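# Stand steel plates on edge in rack slots

## Task

Put every steel plate into a slot of the rack, standing on one of its long edges, with no two plates sharing a slot; a plate resting tilted against a slot wall is acceptable. At the finish the rack must be upright and everything must be still, the magnet must be off with no plate held, nothing may depend on the robot to stay in place, and the arm must have released the plates and moved away from them.

## Robot and tools

ROBOT. One six-joint arm (ur7e_magnet) on a raised, possibly tipped mount, with a magnet gripper on its flange. The gripper is a 48 mm round barrel ending in a flat face; the face point is the centre of that face and its z axis points out of the face. Between flange and gripper sits a 75 mm plate with a 22 mm block sticking out toward the gripper's -y axis (corners sweep a 92 mm radius, a cable stub behind it), so watch that side near the rack. Joint order in results: shoulder pan (-3.142 to 3.142), shoulder lift (-6.283 to 6.283), elbow (0.000 to 3.142), wrist 1, wrist 2, wrist 3 (each -6.283 to 6.283), in radians. Load limits: 139 N m for the first three joints, 26 N m for the wrists; a held plate's weight counts.

FRAMES. The scene frame is fixed to the table: origin on the table top below the arm's foot, z = 0 is the table surface, +z up, work area toward +x, +y to the left looking along +x. end_effector_position (m) and end_effector_quat_wxyz are always given in this frame. Motion offsets, however, are expressed in the face point's own axes.

execute_actions. Argument "actions": a list of actions; each action is a table of up to 15 rows, each row 7 plain numbers (no expressions or shortcuts): arm/dx, arm/dy, arm/dz, arm/rx, arm/ry, arm/rz, tool/magnet, all within [-1, 1]. Each row lasts one 1/30 s step; a short table repeats its last row to fill 15 steps. The first six are an offset in the face point's axes from the pose at the start of that action (every row of a table counts from that same start, not from the previous row); 1.0 equals 0.6 m for dx, dy, dz and 180 degrees for the rotation, and rx, ry, rz form a single rotation vector. The commanded pose is clipped each step to within 100 mm and 16 degrees of where the face point is. The magnet value is absolute: 1 on, 0 off (above 0.01 means on) and it persists. An empty list sends nothing and just returns the current state and images.

move. "target": one 7-number row like above, an offset in the face point's axes measured from the pose in the latest result that reported one; the magnet value is applied at the start. The face point travels in a straight line for 0.5 to 10 s (longer paths stop short). "speed": m/s, 0.002 to 0.5, default 0.25 (rotation up to twice that in rad/s). "stop_force": N, 9 to 40, allowed only after 0.2 s of scene time; the path halts when the wrist sensor feels that much extra push along the motion, then backs off two steps. Use it with very low speed when approaching contact, not on turning moves, and omit it when pulling away from something you press on. "blocking": false returns after 0.5 s while the arm keeps going (not allowed with stop_force); check with wait(0), and other motion calls are refused until the move ends. The result adds a "move:" line: done, off_target, moving, held, fault or contact, plus limits (paced = pose clipped; held = a check blocked steps) and the remaining distance to target.

wait: "seconds" 0 to 10; lets time pass holding the last command, ending early if a running move finishes. stop: no arguments; brakes a running move. zoom_image: "camera" is "cam_low" or "cam_wrist", "region" [x0, y0, x1, y1] in pixels (images 672x504, origin top-left, at most 504 by 504). read_manual: only licence texts. finished_scene: "scene" number; ends the current scene irreversibly and reports success.

RESULTS. Each result gives pose, end_effector_velocity (m/s), end_effector_angular_velocity (rad/s), Joint positions and velocities, joint torques (drifting, offset, noisy), Wrist force and Wrist torque in the face point's axes (saturate near 50 N, offsets up to about 4 N; "no reading" at the start is normal), Hand target, Off the commanded pose, and images from cam_low then cam_wrist. magnet_out = 1 when the magnet is fully forward, magnet_back = 1 when fully retracted; part_present = 1 when steel is held with at least roughly 36 N. A "pose unreachable" line means a clearance check altered joint targets (it names the first action, counted from 0), with an optional "cause:" line; "joint sent to its limit" names a joint pinned at its range end.

MAGNET. Bare steel flat on the face and covering its centre is held with about 120 N; the pull drops to half at a third of a millimetre and nearly zero by 10 mm, so press the face flat on a plate before lifting. Only friction resists sideways sliding, so avoid tilting sharply or moving fast with a heavy plate. Off, a residual 0.3 N remains. The magnet also locks onto fixed steel until switched off.

CAUTIONS. The arm is stiff: pushing even slightly past contact can trigger a fault. A joint overload or 150 N outside force causes a 10 s stop. Holding loads heats motors (warning at 70 °C, braking stop at 85 °C). Commands lag about 0.17 s; large moves may end short. Do not drop plates, slam, push hard, tip the rack or knock anything off the table. Loose objects may occasionally be nudged by outside pushes.

Each tool is called after "Emit:" as a command line: name --argument value for each argument, lists and objects as JSON in quotes; but a table of rows of numbers goes row by row, as --pt "numbers of a row", without its own name.

## Session

Emit:
execute_actions --actions '[]'

Scene clock: 0.00 s.
end_effector_position=(+0.7914, -0.3944, +0.3733) magnet_out=0 magnet_back=1 part_present=0 end_effector_quat_wxyz=(+0.087, +0.770, +0.632, -0.017) end_effector_velocity=(+0.000, -0.001, +0.001) end_effector_angular_velocity=(-0.002, -0.002, -0.002)
Joint positions: [-0.697 -1.436  0.825 -1.673 -1.661 -1.973]
Joint velocities: [-0.001 -0.    -0.    -0.002 -0.     0.001]
Joint torques (N m, as the arm reports them, + toward a larger angle): no reading
Wrist force (N, on the end effector, along its own x y z axes, offset not removed): no reading
Wrist torque (N m, same axes, about the end effector's origin, offset not removed): no reading
Hand target: +0.791, -0.394, +0.373; +0.087, +0.770, +0.632, -0.017

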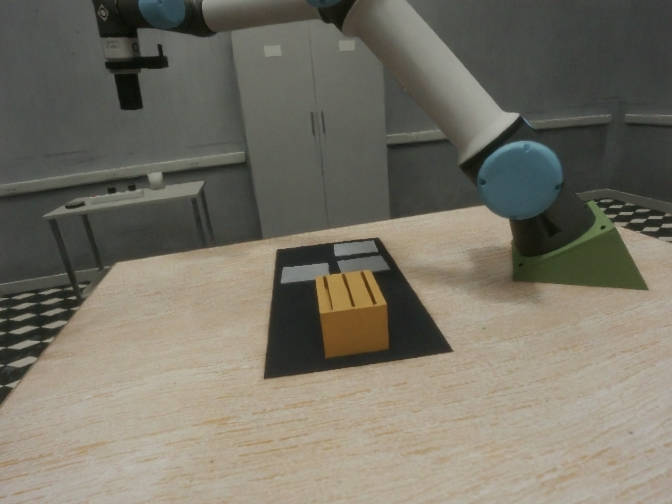

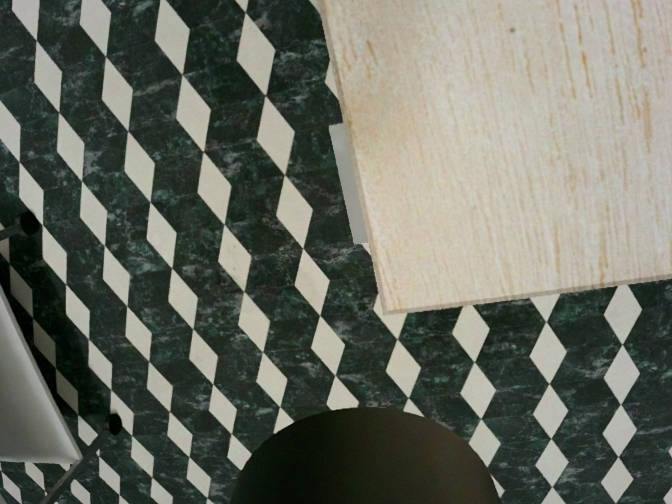

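Emit:
zoom_image --camera "cam_low" --region '[250, 220, 470, 385]'

Region (250, 220, 470, 385) of cam_low's 672x504 image, scaled by 2.291, with more detail than that image has; it fills the top 378 rows of this view, and the rest is white.

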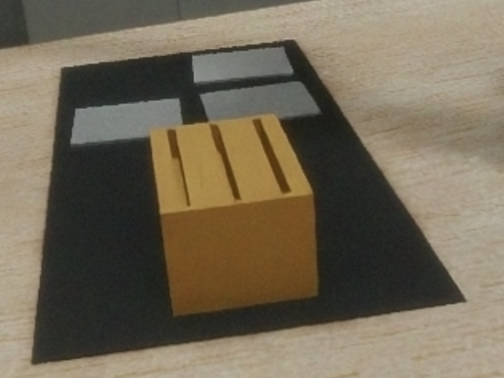

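Emit:
move --target '[0.302,-0.713,-0.203,0.0316,0.0469,-0.0623,0]'

Scene clock: 10.87 s.
end_effector_position=(+0.4005, -0.1196, +0.4192) magnet_out=0 magnet_back=1 part_present=0 end_effector_quat_wxyz=(+0.000, +0.707, +0.707, -0.000) end_effector_velocity=(-0.003, +0.001, +0.002) end_effector_angular_velocity=(+0.003, -0.003, -0.000)
Joint positions: [-0.815 -2.587  1.924 -1.461 -1.518 -2.262]
Joint velocities: [-0.07  -0.026 -0.004  0.032  0.041 -0.06 ]
Joint torques (N m, as the arm reports them, + toward a larger angle): [ -2.83 -13.   -35.77  -0.49   1.85  -2.67]
Wrist force (N, on the end effector, along its own x y z axes, offset not removed): [2.8 0.2 -1.4]
Wrist torque (N m, same axes, about the end effector's origin, offset not removed): [-0.13 -0.49 0.30]
Hand target: +0.400, -0.120, +0.419; +0.000, +0.707, +0.707, +0.000
Off the commanded pose: 0.002 m, 0 deg.
move: done
camera_calibration (this result's frames):
cam_wrist: T_world_to_cam=[[0.00934079, 0.999401, -0.0333322, 0.1323], [0.969409, -0.000874257, 0.245448, -0.443882], [0.245272, -0.0346052, -0.968837, 0.390755], [0, 0, 0, 1]] pos_world=[0.333227, -0.119086, 0.491938]

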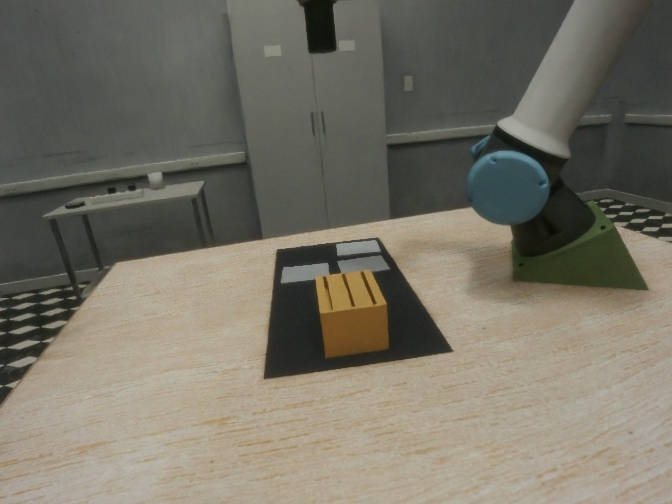

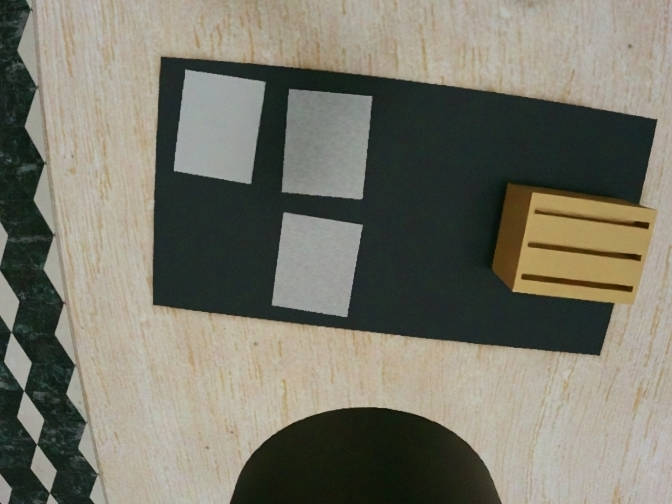

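Emit:
move --target '[0.367,0.083,0.317,0,0,0,0]'

Scene clock: 19.53 s.
end_effector_position=(+0.4501, +0.0995, +0.2289) magnet_out=0 magnet_back=1 part_present=0 end_effector_quat_wxyz=(-0.000, +0.707, +0.708, -0.001) end_effector_velocity=(+0.001, +0.002, -0.002) end_effector_angular_velocity=(-0.003, +0.003, +0.002)
Joint positions: [ 0.242 -1.926  2.237 -2.224 -2.016 -1.298]
Joint velocities: [ 0.002  0.009 -0.002 -0.002 -0.003  0.002]
Joint torques (N m, as the arm reports them, + toward a larger angle): [ 17.66 -14.06 -29.46  -4.79  -1.73   2.1 ]
Wrist force (N, on the end effector, along its own x y z axes, offset not removed): [2.0 -1.5 -1.6]
Wrist torque (N m, same axes, about the end effector's origin, offset not removed): [-0.33 -0.43 0.23]
Hand target: +0.450, +0.100, +0.229; -0.000, +0.707, +0.707, -0.001
Off the commanded pose: 0.001 m, 0 deg.
move: done
camera_calibration (this result's frames):
cam_wrist: T_world_to_cam=[[0.00876494, 0.999397, -0.0336026, -0.0932119], [0.969678, -0.000287269, 0.244388, -0.444917], [0.244231, -0.0347258, -0.969095, 0.20234], [0, 0, 0, 1]] pos_world=[0.382825, 0.100054, 0.301687]

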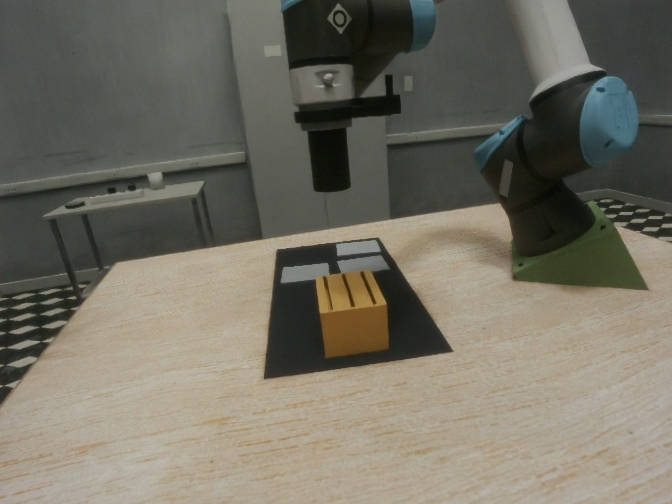

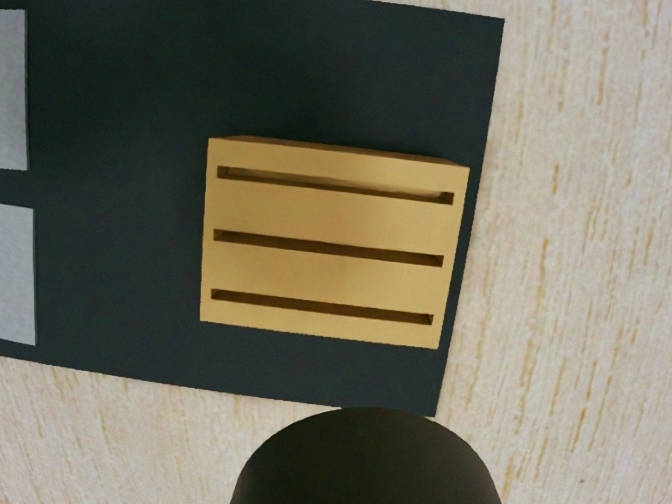

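Emit:
move --target '[-0.427,0.038,0.048,0,0,0.551,0]' --speed 0.4

Scene clock: 30.50 s.
end_effector_position=(+0.4729, -0.1561, +0.2005) magnet_out=0 magnet_back=1 part_present=0 end_effector_quat_wxyz=(+0.000, +0.997, -0.079, -0.000) end_effector_velocity=(+0.000, -0.002, -0.001) end_effector_angular_velocity=(+0.003, +0.001, -0.016)
Joint positions: [-0.683 -2.177  2.248 -2.196 -1.588 -0.421]
Joint velocities: [-0.009  0.002 -0.002  0.001  0.006  0.009]
Joint torques (N m, as the arm reports them, + toward a larger angle): [ -4.13 -13.02 -31.57  -0.69   1.57   2.26]
Wrist force (N, on the end effector, along its own x y z axes, offset not removed): [2.8 -0.2 -2.8]
Wrist torque (N m, same axes, about the end effector's origin, offset not removed): [-0.06 -0.48 0.19]
Hand target: +0.473, -0.156, +0.200; +0.000, +0.997, -0.080, -0.000
Off the commanded pose: 0.001 m, 0 deg.
move: done
camera_calibration (this result's frames):
cam_wrist: T_world_to_cam=[[0.985472, -0.166577, -0.0331317, -0.482844], [-0.153486, -0.956992, 0.246189, -0.0787674], [-0.0727161, -0.237527, -0.968655, 0.278564], [0, 0, 0, 1]] pos_world=[0.483995, -0.0896439, 0.273227]

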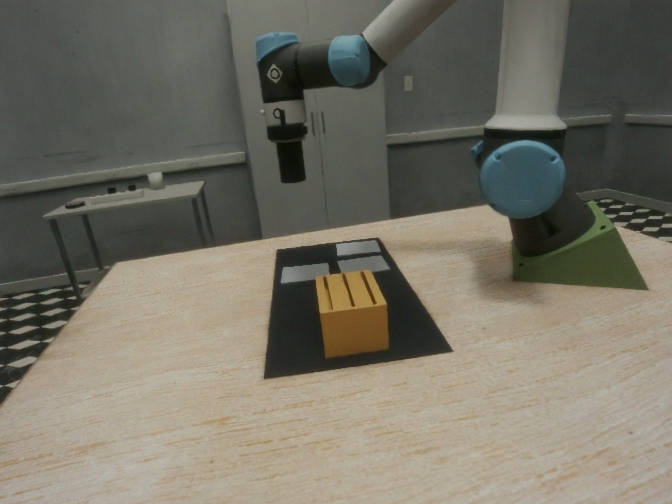

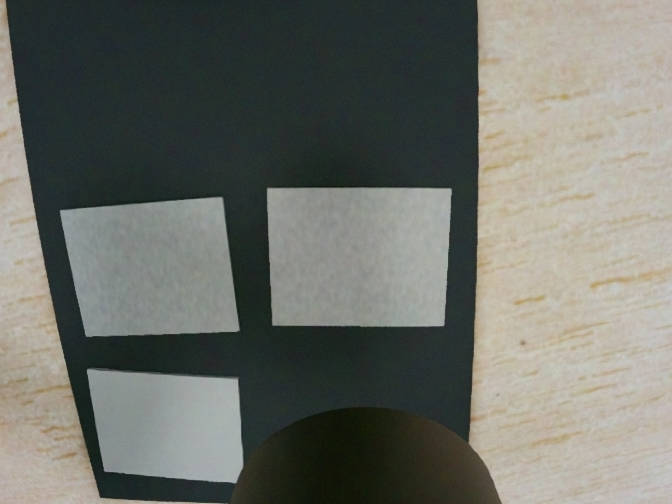

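Emit:
move --target '[0.0072,-0.028,0.305,0,0,0,0]'

Emit:
move --target '[0,0,0.04,0,0,0,0]' --speed 0.004 --stop_force 10

Emit:
execute_actions --actions '[[[0,0,0,0,0,0,1]]]'

Scene clock: 36.17 s.
end_effector_position=(+0.4796, -0.1406, +0.0179) magnet_out=0 magnet_back=1 part_present=0 end_effector_quat_wxyz=(+0.000, +0.997, -0.079, -0.000) end_effector_velocity=(+0.001, +0.001, -0.003) end_effector_angular_velocity=(-0.001, -0.001, +0.002)
Joint positions: [-0.642 -1.681  2.398 -2.841 -1.609 -0.386]
Joint velocities: [ 0.003  0.011 -0.001 -0.011 -0.002  0.001]
Joint torques (N m, as the arm reports them, + toward a larger angle): [ 17.78 -24.76 -19.7   -5.09  -1.7    2.26]
Wrist force (N, on the end effector, along its own x y z axes, offset not removed): [2.4 0.1 -2.3]
Wrist torque (N m, same axes, about the end effector's origin, offset not removed): [0.05 -0.40 0.27]
Hand target: +0.480, -0.141, +0.018; +0.000, +0.997, -0.079, -0.000
Off the commanded pose: 0.001 m, 0 deg.
move: done
camera_calibration (this result's frames):
cam_wrist: T_world_to_cam=[[0.985466, -0.16654, -0.0334867, -0.492963], [-0.153382, -0.957066, 0.245963, -0.0179711], [-0.0730116, -0.237251, -0.968701, 0.106065], [0, 0, 0, 1]] pos_world=[0.490786, -0.0741334, 0.0906577]

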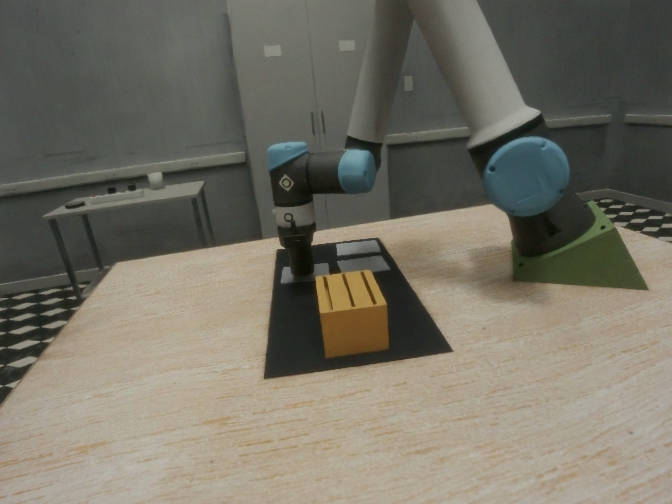

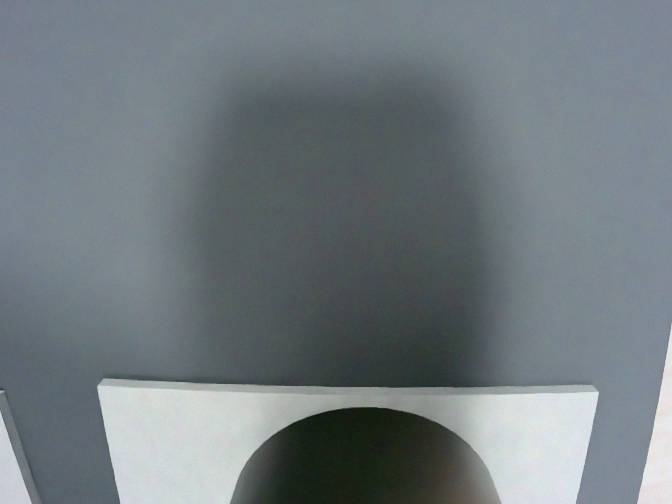

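Scene clock: 39.77 s.
end_effector_position=(+0.4797, -0.1406, +0.0052) magnet_out=0 magnet_back=1 part_present=0 end_effector_quat_wxyz=(+0.000, +0.997, -0.079, -0.000) end_effector_velocity=(-0.001, +0.000, +0.001) end_effector_angular_velocity=(+0.002, +0.004, -0.001)
Joint positions: [-0.643 -1.639  2.399 -2.884 -1.609 -0.387]
Joint velocities: [-0.001 -0.005  0.001  0.009  0.     0.001]
Joint torques (N m, as the arm reports them, + toward a larger angle): [ -5.81 -24.82   0.72   3.05   1.19  -2.32]
Wrist force (N, on the end effector, along its own x y z axes, offset not removed): [8.0 2.2 -36.1]
Wrist torque (N m, same axes, about the end effector's origin, offset not removed): [0.47 -0.97 0.04]
Hand target: +0.480, -0.141, +0.005; +0.000, +0.997, -0.079, -0.000
Off the commanded pose: 0.011 m, 0 deg.
move: contact
camera_calibration (this result's frames):
cam_wrist: T_world_to_cam=[[0.985481, -0.16652, -0.0331373, -0.493471], [-0.153441, -0.957038, 0.246038, -0.014844], [-0.072684, -0.237382, -0.968693, 0.0935663], [0, 0, 0, 1]] pos_world=[0.490829, -0.0741681, 0.0779369]

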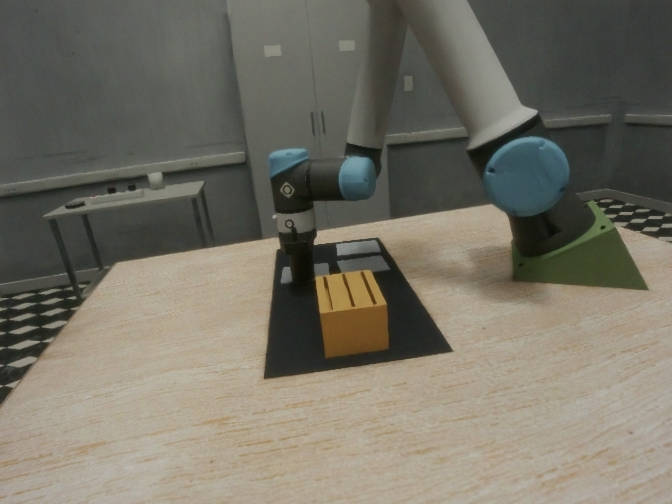

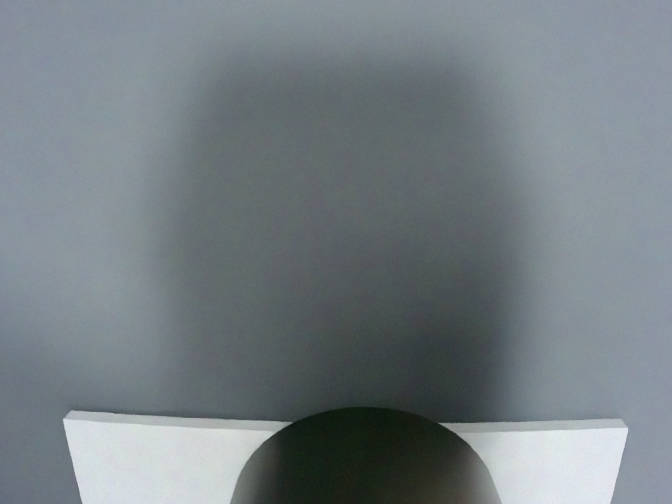

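Scene clock: 40.27 s.
end_effector_position=(+0.4797, -0.1406, +0.0052) magnet_out=1 magnet_back=0 part_present=1 end_effector_quat_wxyz=(+0.000, +0.997, -0.079, -0.000) end_effector_velocity=(-0.000, -0.001, +0.000) end_effector_angular_velocity=(-0.002, -0.001, -0.001)
Joint positions: [-0.643 -1.639  2.399 -2.884 -1.609 -0.387]
Joint velocities: [-0.002 -0.     0.    -0.001 -0.    -0.   ]
Joint torques (N m, as the arm reports them, + toward a larger angle): [ -5.99 -11.57   1.44  -2.     1.03  -2.08]
Wrist force (N, on the end effector, along its own x y z axes, offset not removed): [-0.2 0.0 -32.1]
Wrist torque (N m, same axes, about the end effector's origin, offset not removed): [0.19 -0.17 0.15]
Hand target: +0.480, -0.141, +0.005; +0.000, +0.997, -0.079, -0.000
Off the commanded pose: 0.000 m, 0 deg.
camera_calibration (this result's frames):
cam_wrist: T_world_to_cam=[[0.985481, -0.166519, -0.0331531, -0.493466], [-0.153436, -0.95704, 0.246032, -0.0148526], [-0.0726979, -0.237373, -0.968694, 0.0935997], [0, 0, 0, 1]] pos_world=[0.490827, -0.074168, 0.0779638]

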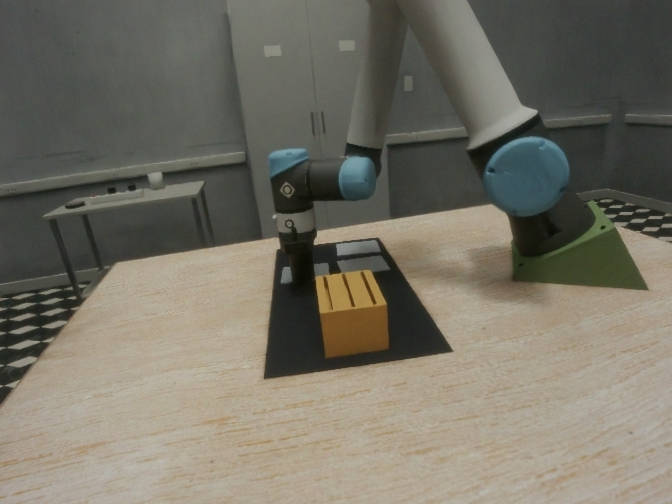

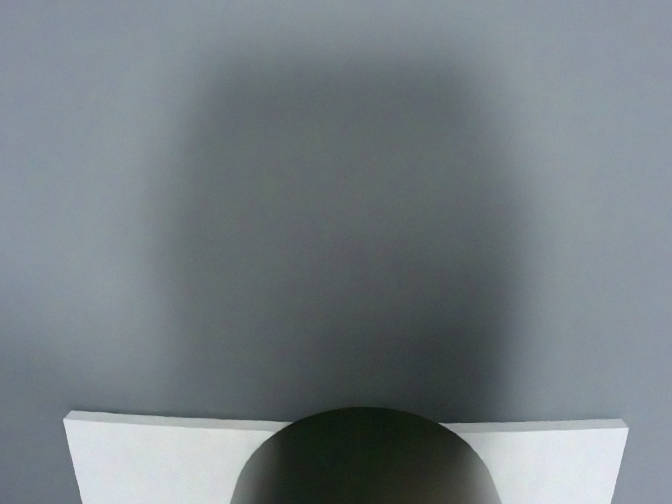

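Emit:
move --target '[0,0,-0.1,0,0,0,1]' --speed 0.15

Emit:
move --target '[-0.1812,-0.3642,-0.225,0,0,-0.5133,1]' --speed 0.3

Emit:
move --target '[0,0,0.07,0.5,0,0,1]' --speed 0.25

Scene clock: 45.60 s.
end_effector_position=(+0.4797, -0.1404, +0.0649) magnet_out=1 magnet_back=0 part_present=1 end_effector_quat_wxyz=(+0.000, +0.997, -0.079, -0.000) end_effector_velocity=(+0.000, +0.000, +0.003) end_effector_angular_velocity=(+0.001, -0.001, +0.000)
Joint positions: [-0.636 -1.829  2.383 -2.678 -1.613 -0.38 ]
Joint velocities: [ 0.    -0.009 -0.002  0.01   0.001 -0.   ]
Joint torques (N m, as the arm reports them, + toward a larger angle): [  5.47 -33.26 -23.72  -0.76   1.65   0.95]
Wrist force (N, on the end effector, along its own x y z axes, offset not removed): [1.9 -0.5 -0.2]
Wrist torque (N m, same axes, about the end effector's origin, offset not removed): [0.04 -0.23 0.15]
Hand target: +0.480, -0.140, +0.065; +0.000, +0.997, -0.079, -0.000
Off the commanded pose: 0.000 m, 0 deg.
move: done
camera_calibration (this result's frames):
cam_wrist: T_world_to_cam=[[0.985497, -0.166449, -0.0330149, -0.491467], [-0.153391, -0.957011, 0.246172, -0.0293879], [-0.0725706, -0.237538, -0.968664, 0.151341], [0, 0, 0, 1]] pos_world=[0.490815, -0.0739795, 0.137607]

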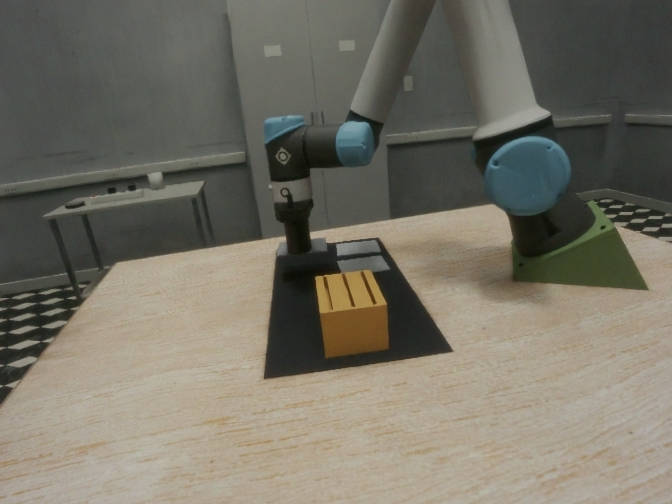

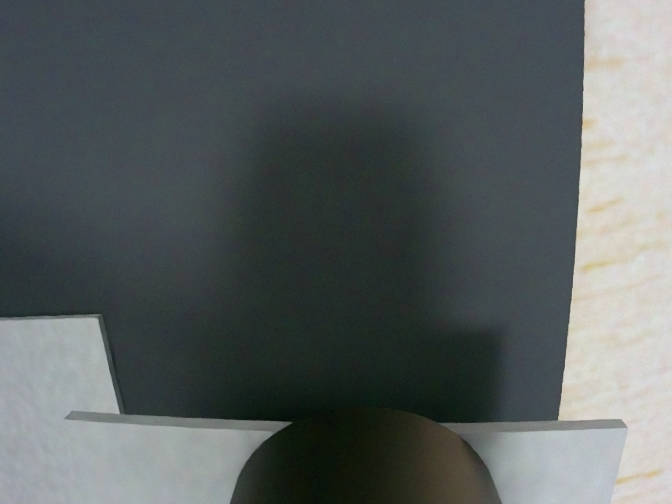

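Scene clock: 48.90 s.
end_effector_position=(+0.4067, +0.0922, +0.1992) magnet_out=1 magnet_back=0 part_present=1 end_effector_quat_wxyz=(-0.000, +0.747, +0.664, -0.001) end_effector_velocity=(-0.001, +0.003, +0.001) end_effector_angular_velocity=(-0.001, +0.001, +0.016)
Joint positions: [ 0.212 -1.982  2.386 -2.331 -2.006 -1.211]
Joint velocities: [ 0.012  0.003 -0.004  0.006 -0.005 -0.004]
Joint torques (N m, as the arm reports them, + toward a larger angle): [ 16.69 -11.31 -28.21  -0.63  -1.5   -2.61]
Wrist force (N, on the end effector, along its own x y z axes, offset not removed): [1.9 -0.9 0.7]
Wrist torque (N m, same axes, about the end effector's origin, offset not removed): [-0.13 -0.34 0.12]
Hand target: +0.407, +0.093, +0.199; -0.000, +0.747, +0.665, -0.001
Off the commanded pose: 0.001 m, 0 deg.
move: done
camera_calibration (this result's frames):
cam_wrist: T_world_to_cam=[[0.126752, 0.99136, -0.0337566, -0.133698], [0.96275, -0.114757, 0.244835, -0.382393], [0.238846, -0.0635324, -0.968977, 0.188743], [0, 0, 0, 1]] pos_world=[0.340015, 0.100652, 0.271998]

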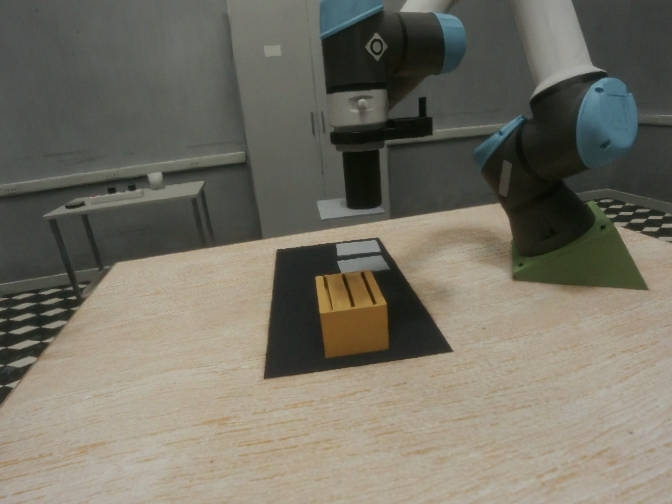

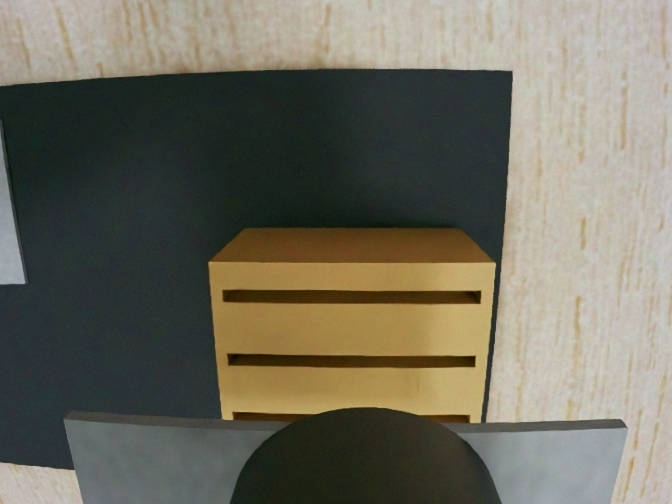

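Scene clock: 52.63 s.
end_effector_position=(+0.4070, +0.0920, +0.1578) magnet_out=1 magnet_back=0 part_present=1 end_effector_quat_wxyz=(+0.529, -0.529, -0.469, +0.469) end_effector_velocity=(-0.000, -0.000, -0.001) end_effector_angular_velocity=(+0.000, +0.015, +0.000)
Joint positions: [-0.105 -1.323  1.757 -0.92  -1.523 -1.264]
Joint velocities: [-0.002  0.008 -0.003  0.01   0.002 -0.   ]
Joint torques (N m, as the arm reports them, + toward a larger angle): [  2.4  -35.64 -21.19   4.19   2.35  -2.42]
Wrist force (N, on the end effector, along its own x y z axes, offset not removed): [2.3 2.1 -2.4]
Wrist torque (N m, same axes, about the end effector's origin, offset not removed): [-0.13 -0.44 0.04]
Hand target: +0.407, +0.092, +0.158; +0.529, -0.529, -0.469, +0.469
Off the commanded pose: 0.001 m, 0 deg.
move: done
camera_calibration (this result's frames):
cam_wrist: T_world_to_cam=[[0.087001, 0.996155, -0.0103413, -0.122972], [0.244729, -0.0314341, -0.969082, 0.103625], [-0.96568, 0.0817803, -0.246522, 0.51143], [0, 0, 0, 1]] pos_world=[0.479217, 0.0839311, 0.225228]

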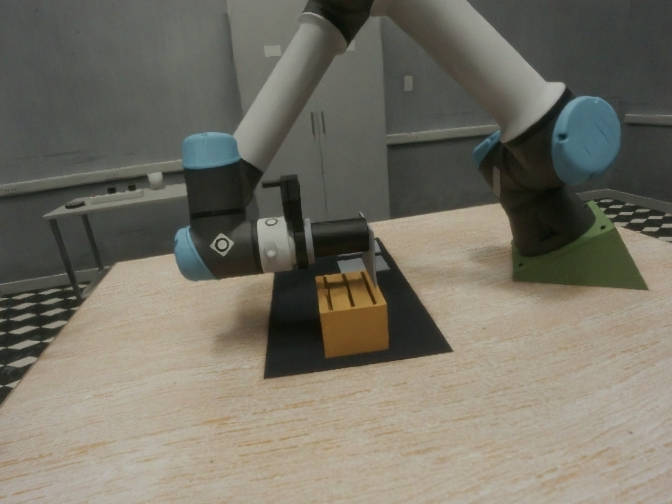

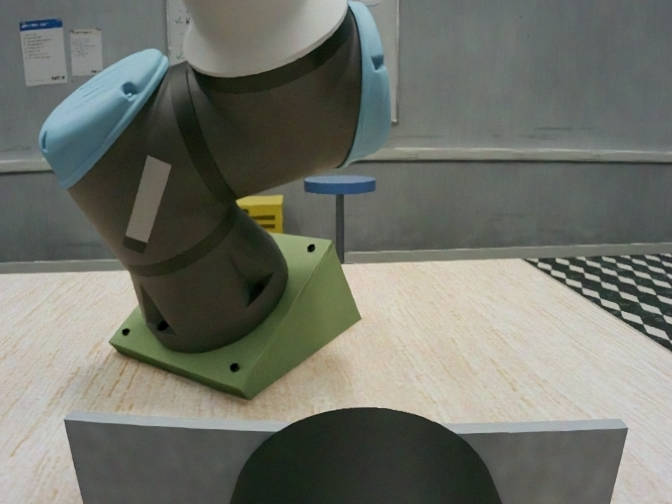

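Bottom edge at ~0.099; lower 15 mm.

Emit:
move --target '[0,0.025,0,0,0,0,1]' --speed 0.03

Emit:
zoom_image --camera "cam_low" --region '[300, 210, 420, 330]'

Scene clock: 55.03 s.
end_effector_position=(+0.4070, +0.0920, +0.1432) magnet_out=1 magnet_back=0 part_present=1 end_effector_quat_wxyz=(+0.529, -0.529, -0.469, +0.469) end_effector_velocity=(+0.001, -0.000, -0.003) end_effector_angular_velocity=(-0.001, -0.002, -0.002)
Joint positions: [-0.114 -1.299  1.76  -0.948 -1.53  -1.268]
Joint velocities: [-0.003  0.003  0.    -0.006 -0.001 -0.001]
Joint torques (N m, as the arm reports them, + toward a larger angle): [  3.74 -37.62  -0.91   0.03  -0.84  -2.42]
Wrist force (N, on the end effector, along its own x y z axes, offset not removed): [3.6 0.7 -1.9]
Wrist torque (N m, same axes, about the end effector's origin, offset not removed): [-0.27 -0.46 0.20]
Hand target: +0.407, +0.092, +0.143; +0.529, -0.529, -0.469, +0.469
Off the commanded pose: 0.000 m, 0 deg.
move: done
camera_calibration (this result's frames):
cam_wrist: T_world_to_cam=[[0.0870011, 0.996155, -0.0103339, -0.123097], [0.244679, -0.0314227, -0.969095, 0.0894865], [-0.965693, 0.0817838, -0.246472, 0.507864], [0, 0, 0, 1]] pos_world=[0.479255, 0.0839006, 0.210623]

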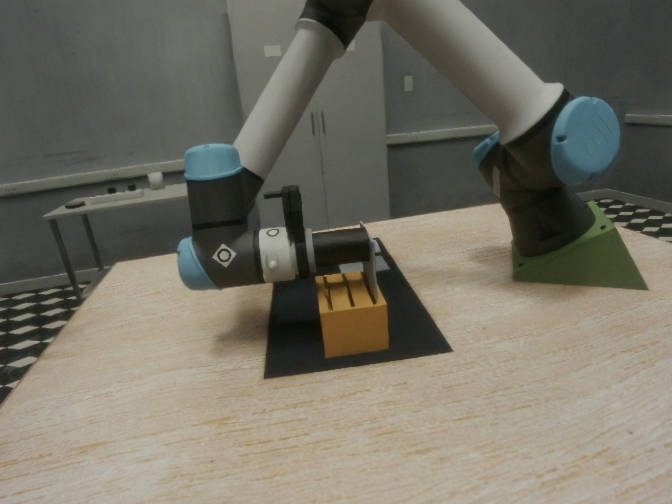

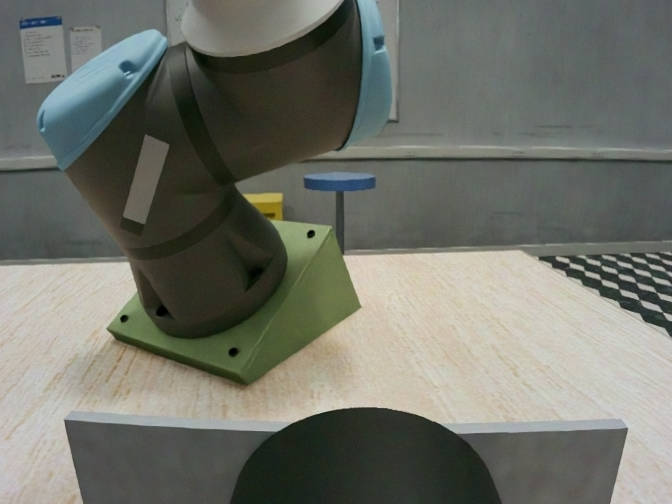

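Region (300, 210, 420, 330) of cam_low's 672x504 image, scaled by 4.200, with more detail than that image has.

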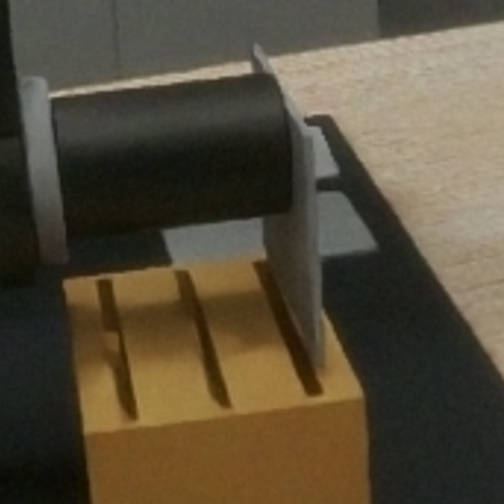

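Emit:
move --target '[0,0.006,-0.0033,0,0,0,1]' --speed 0.01

Emit:
zoom_image --camera "cam_low" --region '[340, 250, 410, 320]'

Scene clock: 58.40 s.
end_effector_position=(+0.4089, +0.0918, +0.1399) magnet_out=1 magnet_back=0 part_present=1 end_effector_quat_wxyz=(+0.529, -0.529, -0.469, +0.469) end_effector_velocity=(+0.002, -0.000, -0.001) end_effector_angular_velocity=(+0.001, -0.002, -0.000)
Joint positions: [-0.116 -1.29   1.755 -0.951 -1.532 -1.269]
Joint velocities: [-0.     0.003 -0.004 -0.    -0.001 -0.002]
Joint torques (N m, as the arm reports them, + toward a larger angle): [  3.43 -36.93 -20.64   0.12  -1.11  -2.41]
Wrist force (N, on the end effector, along its own x y z axes, offset not removed): [3.2 4.2 -3.8]
Wrist torque (N m, same axes, about the end effector's origin, offset not removed): [0.22 -0.55 0.26]
Hand target: +0.409, +0.092, +0.140; +0.529, -0.529, -0.469, +0.469
Off the commanded pose: 0.000 m, 0 deg.
move: done
camera_calibration (this result's frames):
cam_wrist: T_world_to_cam=[[0.0870031, 0.996154, -0.0103337, -0.123068], [0.244679, -0.031423, -0.969095, 0.0857929], [-0.965693, 0.0817859, -0.246472, 0.508813], [0, 0, 0, 1]] pos_world=[0.481073, 0.0836765, 0.207278]

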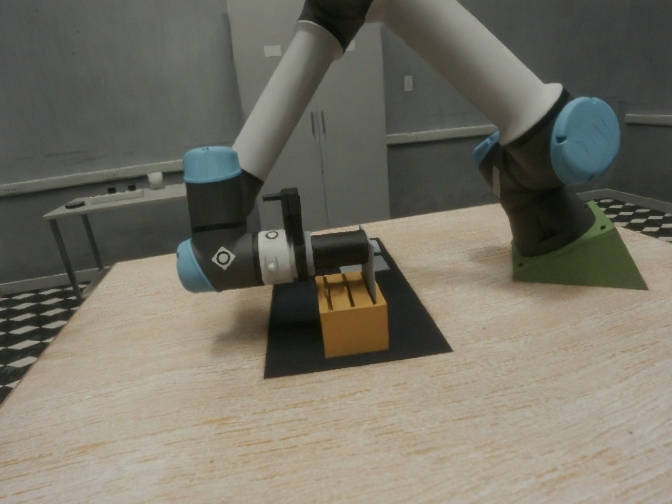

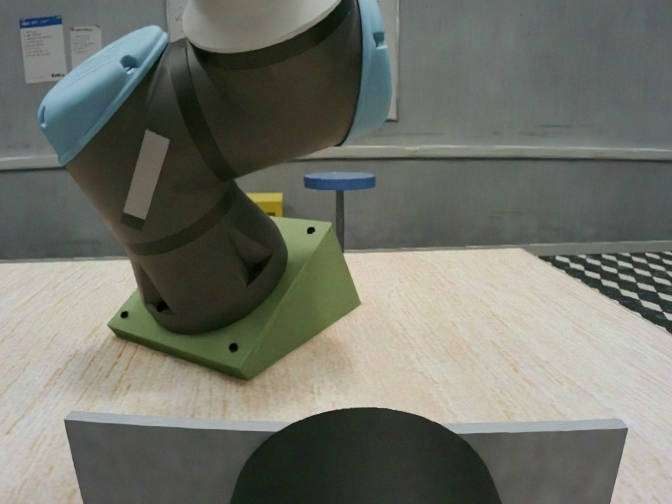

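Region (340, 250, 410, 320) of cam_low's 672x504 image, scaled by 7.200, with more detail than that image has.

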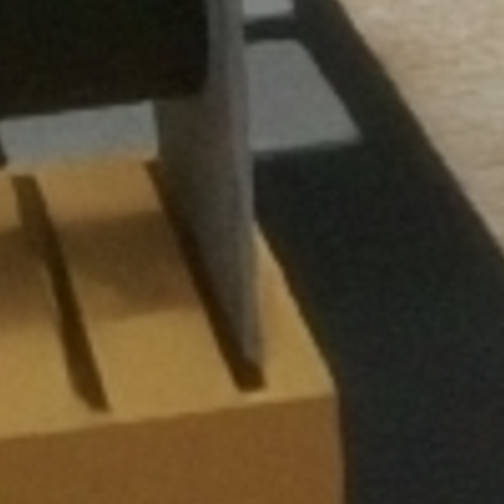

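Emit:
move --target '[0,0,-0.0015,0,0,0,1]' --speed 0.01

Emit:
move --target '[0,0.055,0,0,0,0,1]' --speed 0.006 --stop_force 9

Emit:
zoom_image --camera "cam_low" --region '[300, 210, 420, 330]'

Scene clock: 61.63 s.
end_effector_position=(+0.4097, +0.0916, +0.1398) magnet_out=1 magnet_back=0 part_present=1 end_effector_quat_wxyz=(+0.529, -0.529, -0.469, +0.469) end_effector_velocity=(+0.000, +0.000, -0.000) end_effector_angular_velocity=(+0.000, +0.001, +0.001)
Joint positions: [-0.116 -1.289  1.752 -0.949 -1.532 -1.269]
Joint velocities: [ 0.001  0.002 -0.002  0.001 -0.    -0.   ]
Joint torques (N m, as the arm reports them, + toward a larger angle): [ 10.93 -37.   -20.83   4.32   0.39  -1.31]
Wrist force (N, on the end effector, along its own x y z axes, offset not removed): [0.5 2.5 -0.8]
Wrist torque (N m, same axes, about the end effector's origin, offset not removed): [-0.18 -0.24 0.25]
Hand target: +0.410, +0.092, +0.140; +0.529, -0.529, -0.469, +0.469
Off the commanded pose: 0.000 m, 0 deg.
move: done
camera_calibration (this result's frames):
cam_wrist: T_world_to_cam=[[0.0870046, 0.996154, -0.0103325, -0.123003], [0.244684, -0.0314226, -0.969093, 0.0855462], [-0.965691, 0.0817874, -0.246477, 0.509632], [0, 0, 0, 1]] pos_world=[0.481917, 0.0835365, 0.207244]

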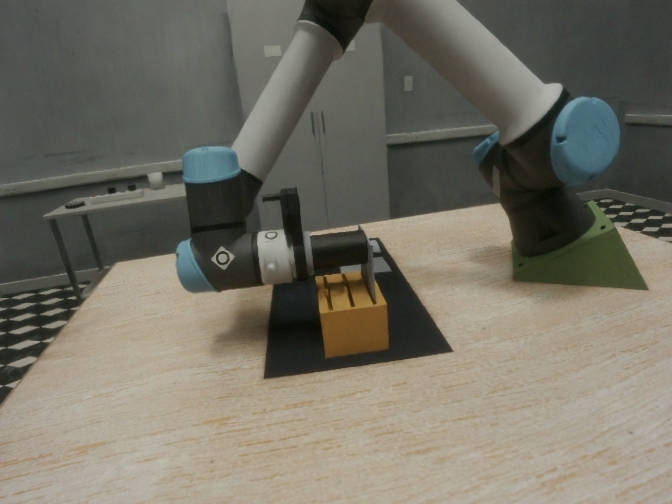

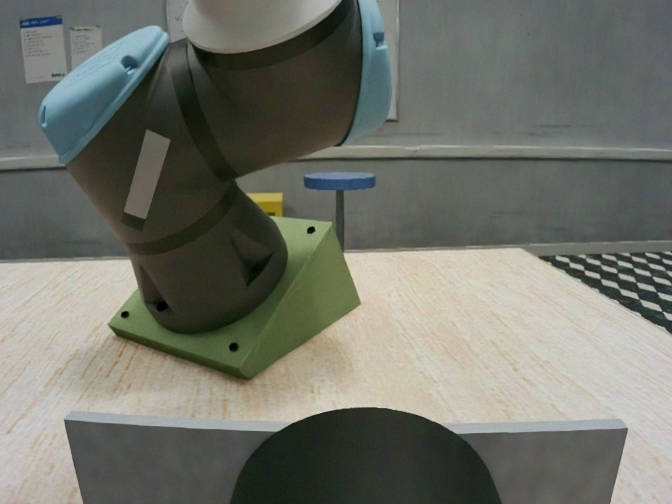

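Scene clock: 66.30 s.
end_effector_position=(+0.4098, +0.0915, +0.1142) magnet_out=1 magnet_back=0 part_present=1 end_effector_quat_wxyz=(+0.529, -0.529, -0.469, +0.469) end_effector_velocity=(-0.000, -0.000, +0.002) end_effector_angular_velocity=(-0.001, -0.001, -0.000)
Joint positions: [-0.131 -1.245  1.755 -0.996 -1.545 -1.276]
Joint velocities: [ 0.    -0.004  0.001  0.002  0.     0.001]
Joint torques (N m, as the arm reports them, + toward a larger angle): [ 16.83 -50.33  -1.12   3.25   0.41  -1.71]
Wrist force (N, on the end effector, along its own x y z axes, offset not removed): [-0.2 -3.9 -0.7]
Wrist torque (N m, same axes, about the end effector's origin, offset not removed): [0.02 -0.13 0.24]
Hand target: +0.410, +0.092, +0.115; +0.529, -0.529, -0.469, +0.469
Off the commanded pose: 0.007 m, 0 deg.
move: contact
camera_calibration (this result's frames):
cam_wrist: T_world_to_cam=[[0.0870972, 0.996146, -0.0103342, -0.123214], [0.244873, -0.0314632, -0.969045, 0.0605879], [-0.965635, 0.0818705, -0.246669, 0.503401], [0, 0, 0, 1]] pos_world=[0.481997, 0.0834316, 0.181613]

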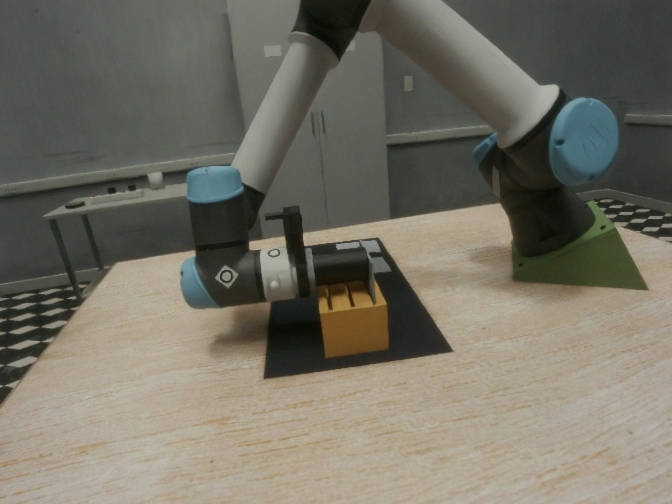

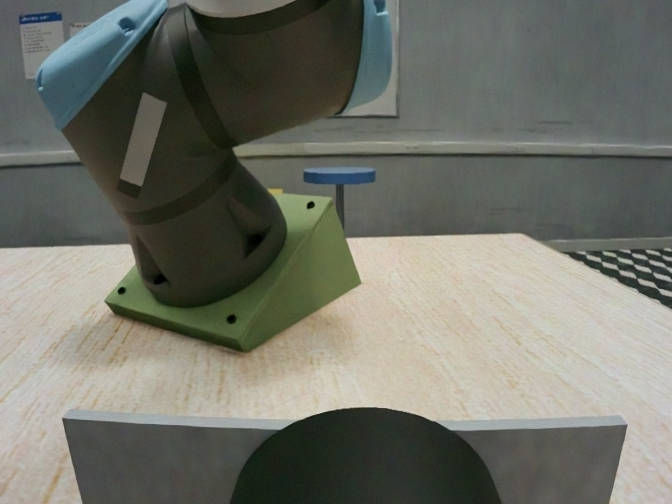

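Region (300, 210, 420, 330) of cam_low's 672x504 image, scaled by 4.200, with more detail than that image has.

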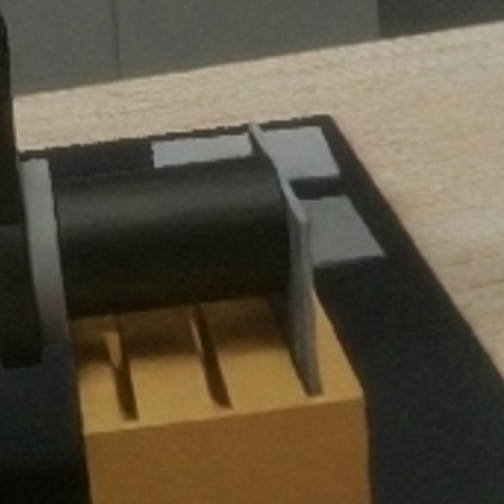

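Emit:
execute_actions --actions '[[[0,0,0,0,0,0,0]],[[0,-0.003,-0.012,0,0,0,0]]]'

Emit:
move --target '[0,-0.14,0,-0.5,0,0,0]' --speed 0.4

Scene clock: 72.03 s.
end_effector_position=(+0.4167, +0.0907, +0.1160) magnet_out=0 magnet_back=1 part_present=0 end_effector_quat_wxyz=(+0.529, -0.530, -0.469, +0.469) end_effector_velocity=(+0.002, -0.000, -0.000) end_effector_angular_velocity=(-0.001, -0.001, -0.001)
Joint positions: [-0.13  -1.239  1.733 -0.98  -1.545 -1.275]
Joint velocities: [-0.001  0.003 -0.007  0.003  0.     0.001]
Joint torques (N m, as the arm reports them, + toward a larger angle): [ 25.76 -38.02 -19.22   3.93   2.23   2.21]
Wrist force (N, on the end effector, along its own x y z axes, offset not removed): [1.8 0.2 -1.0]
Wrist torque (N m, same axes, about the end effector's origin, offset not removed): [0.07 -0.43 0.19]
Hand target: +0.417, +0.091, +0.116; +0.529, -0.529, -0.469, +0.469
Off the commanded pose: 0.000 m, 0 deg.
camera_calibration (this result's frames):
cam_wrist: T_world_to_cam=[[0.0870901, 0.996146, -0.0104041, -0.122985], [0.244909, -0.0315326, -0.969033, 0.0606103], [-0.965627, 0.0818452, -0.246711, 0.510559], [0, 0, 0, 1]] pos_world=[0.488876, 0.0826358, 0.183414]

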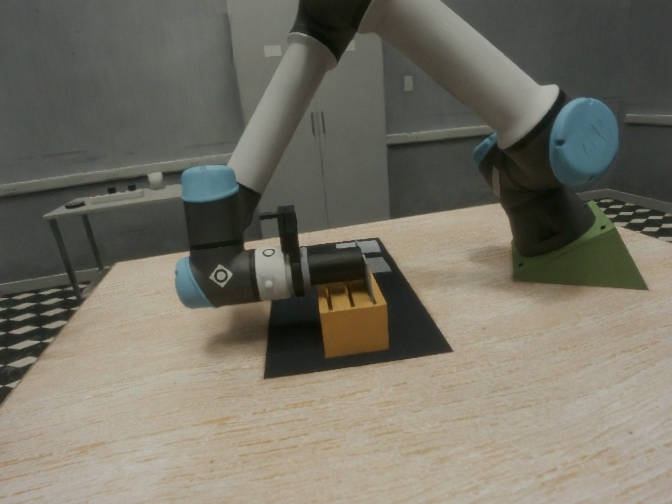

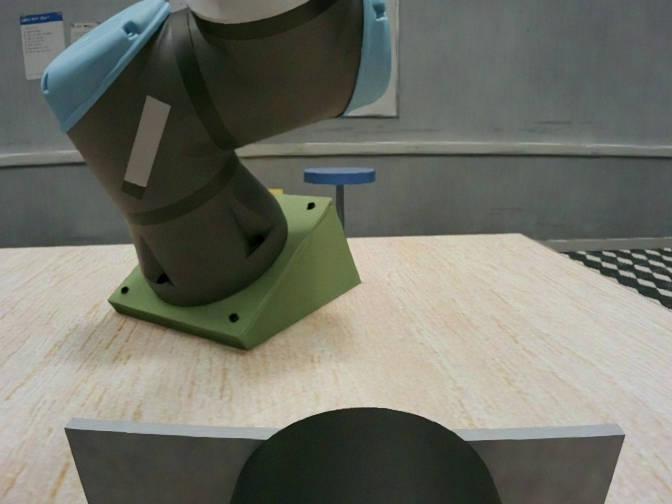

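Scene clock: 74.70 s.
end_effector_position=(+0.4162, +0.0909, +0.1994) magnet_out=0 magnet_back=1 part_present=0 end_effector_quat_wxyz=(+0.000, +0.747, +0.664, -0.001) end_effector_velocity=(+0.000, +0.000, -0.000) end_effector_angular_velocity=(-0.001, -0.018, +0.001)
Joint positions: [ 0.202 -1.967  2.367 -2.33  -2.003 -1.221]
Joint velocities: [ 0.004  0.     0.01  -0.027 -0.007 -0.005]
Joint torques (N m, as the arm reports them, + toward a larger angle): [ 16.63 -25.15  -8.78  -4.95  -1.67  -2.53]
Wrist force (N, on the end effector, along its own x y z axes, offset not removed): [1.9 -1.1 -1.9]
Wrist torque (N m, same axes, about the end effector's origin, offset not removed): [-0.26 -0.30 0.14]
Hand target: +0.416, +0.091, +0.199; +0.001, +0.747, +0.664, +0.000
Off the commanded pose: 0.001 m, 0 deg.
move: done
camera_calibration (this result's frames):
cam_wrist: T_world_to_cam=[[0.127113, 0.991306, -0.0339723, -0.133768], [0.962743, -0.115064, 0.244716, -0.391623], [0.23868, -0.0638132, -0.968999, 0.186716], [0, 0, 0, 1]] pos_world=[0.34947, 0.0994584, 0.27222]

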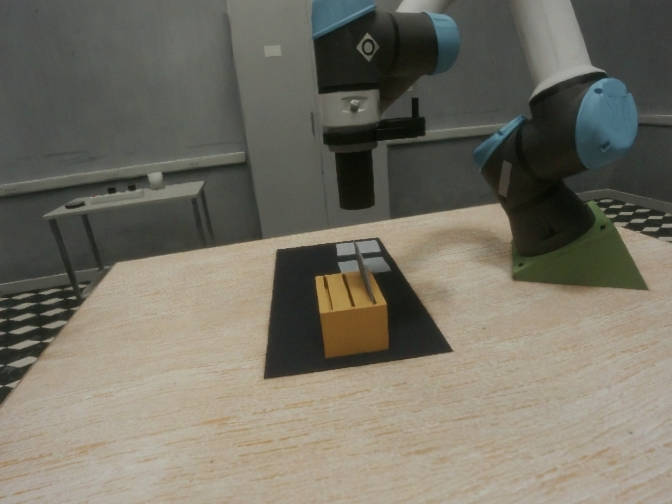

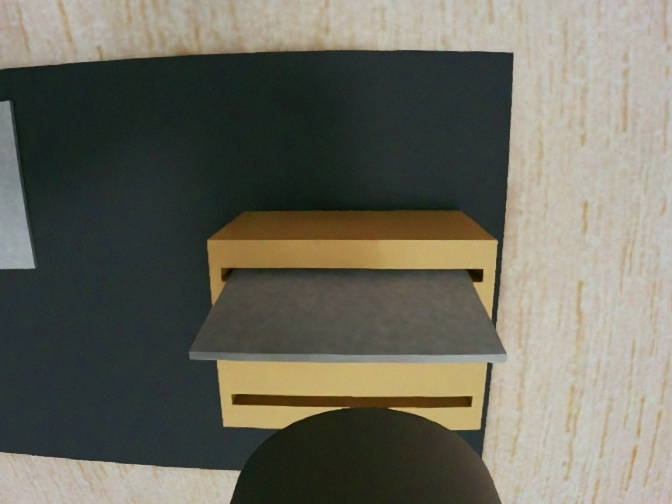

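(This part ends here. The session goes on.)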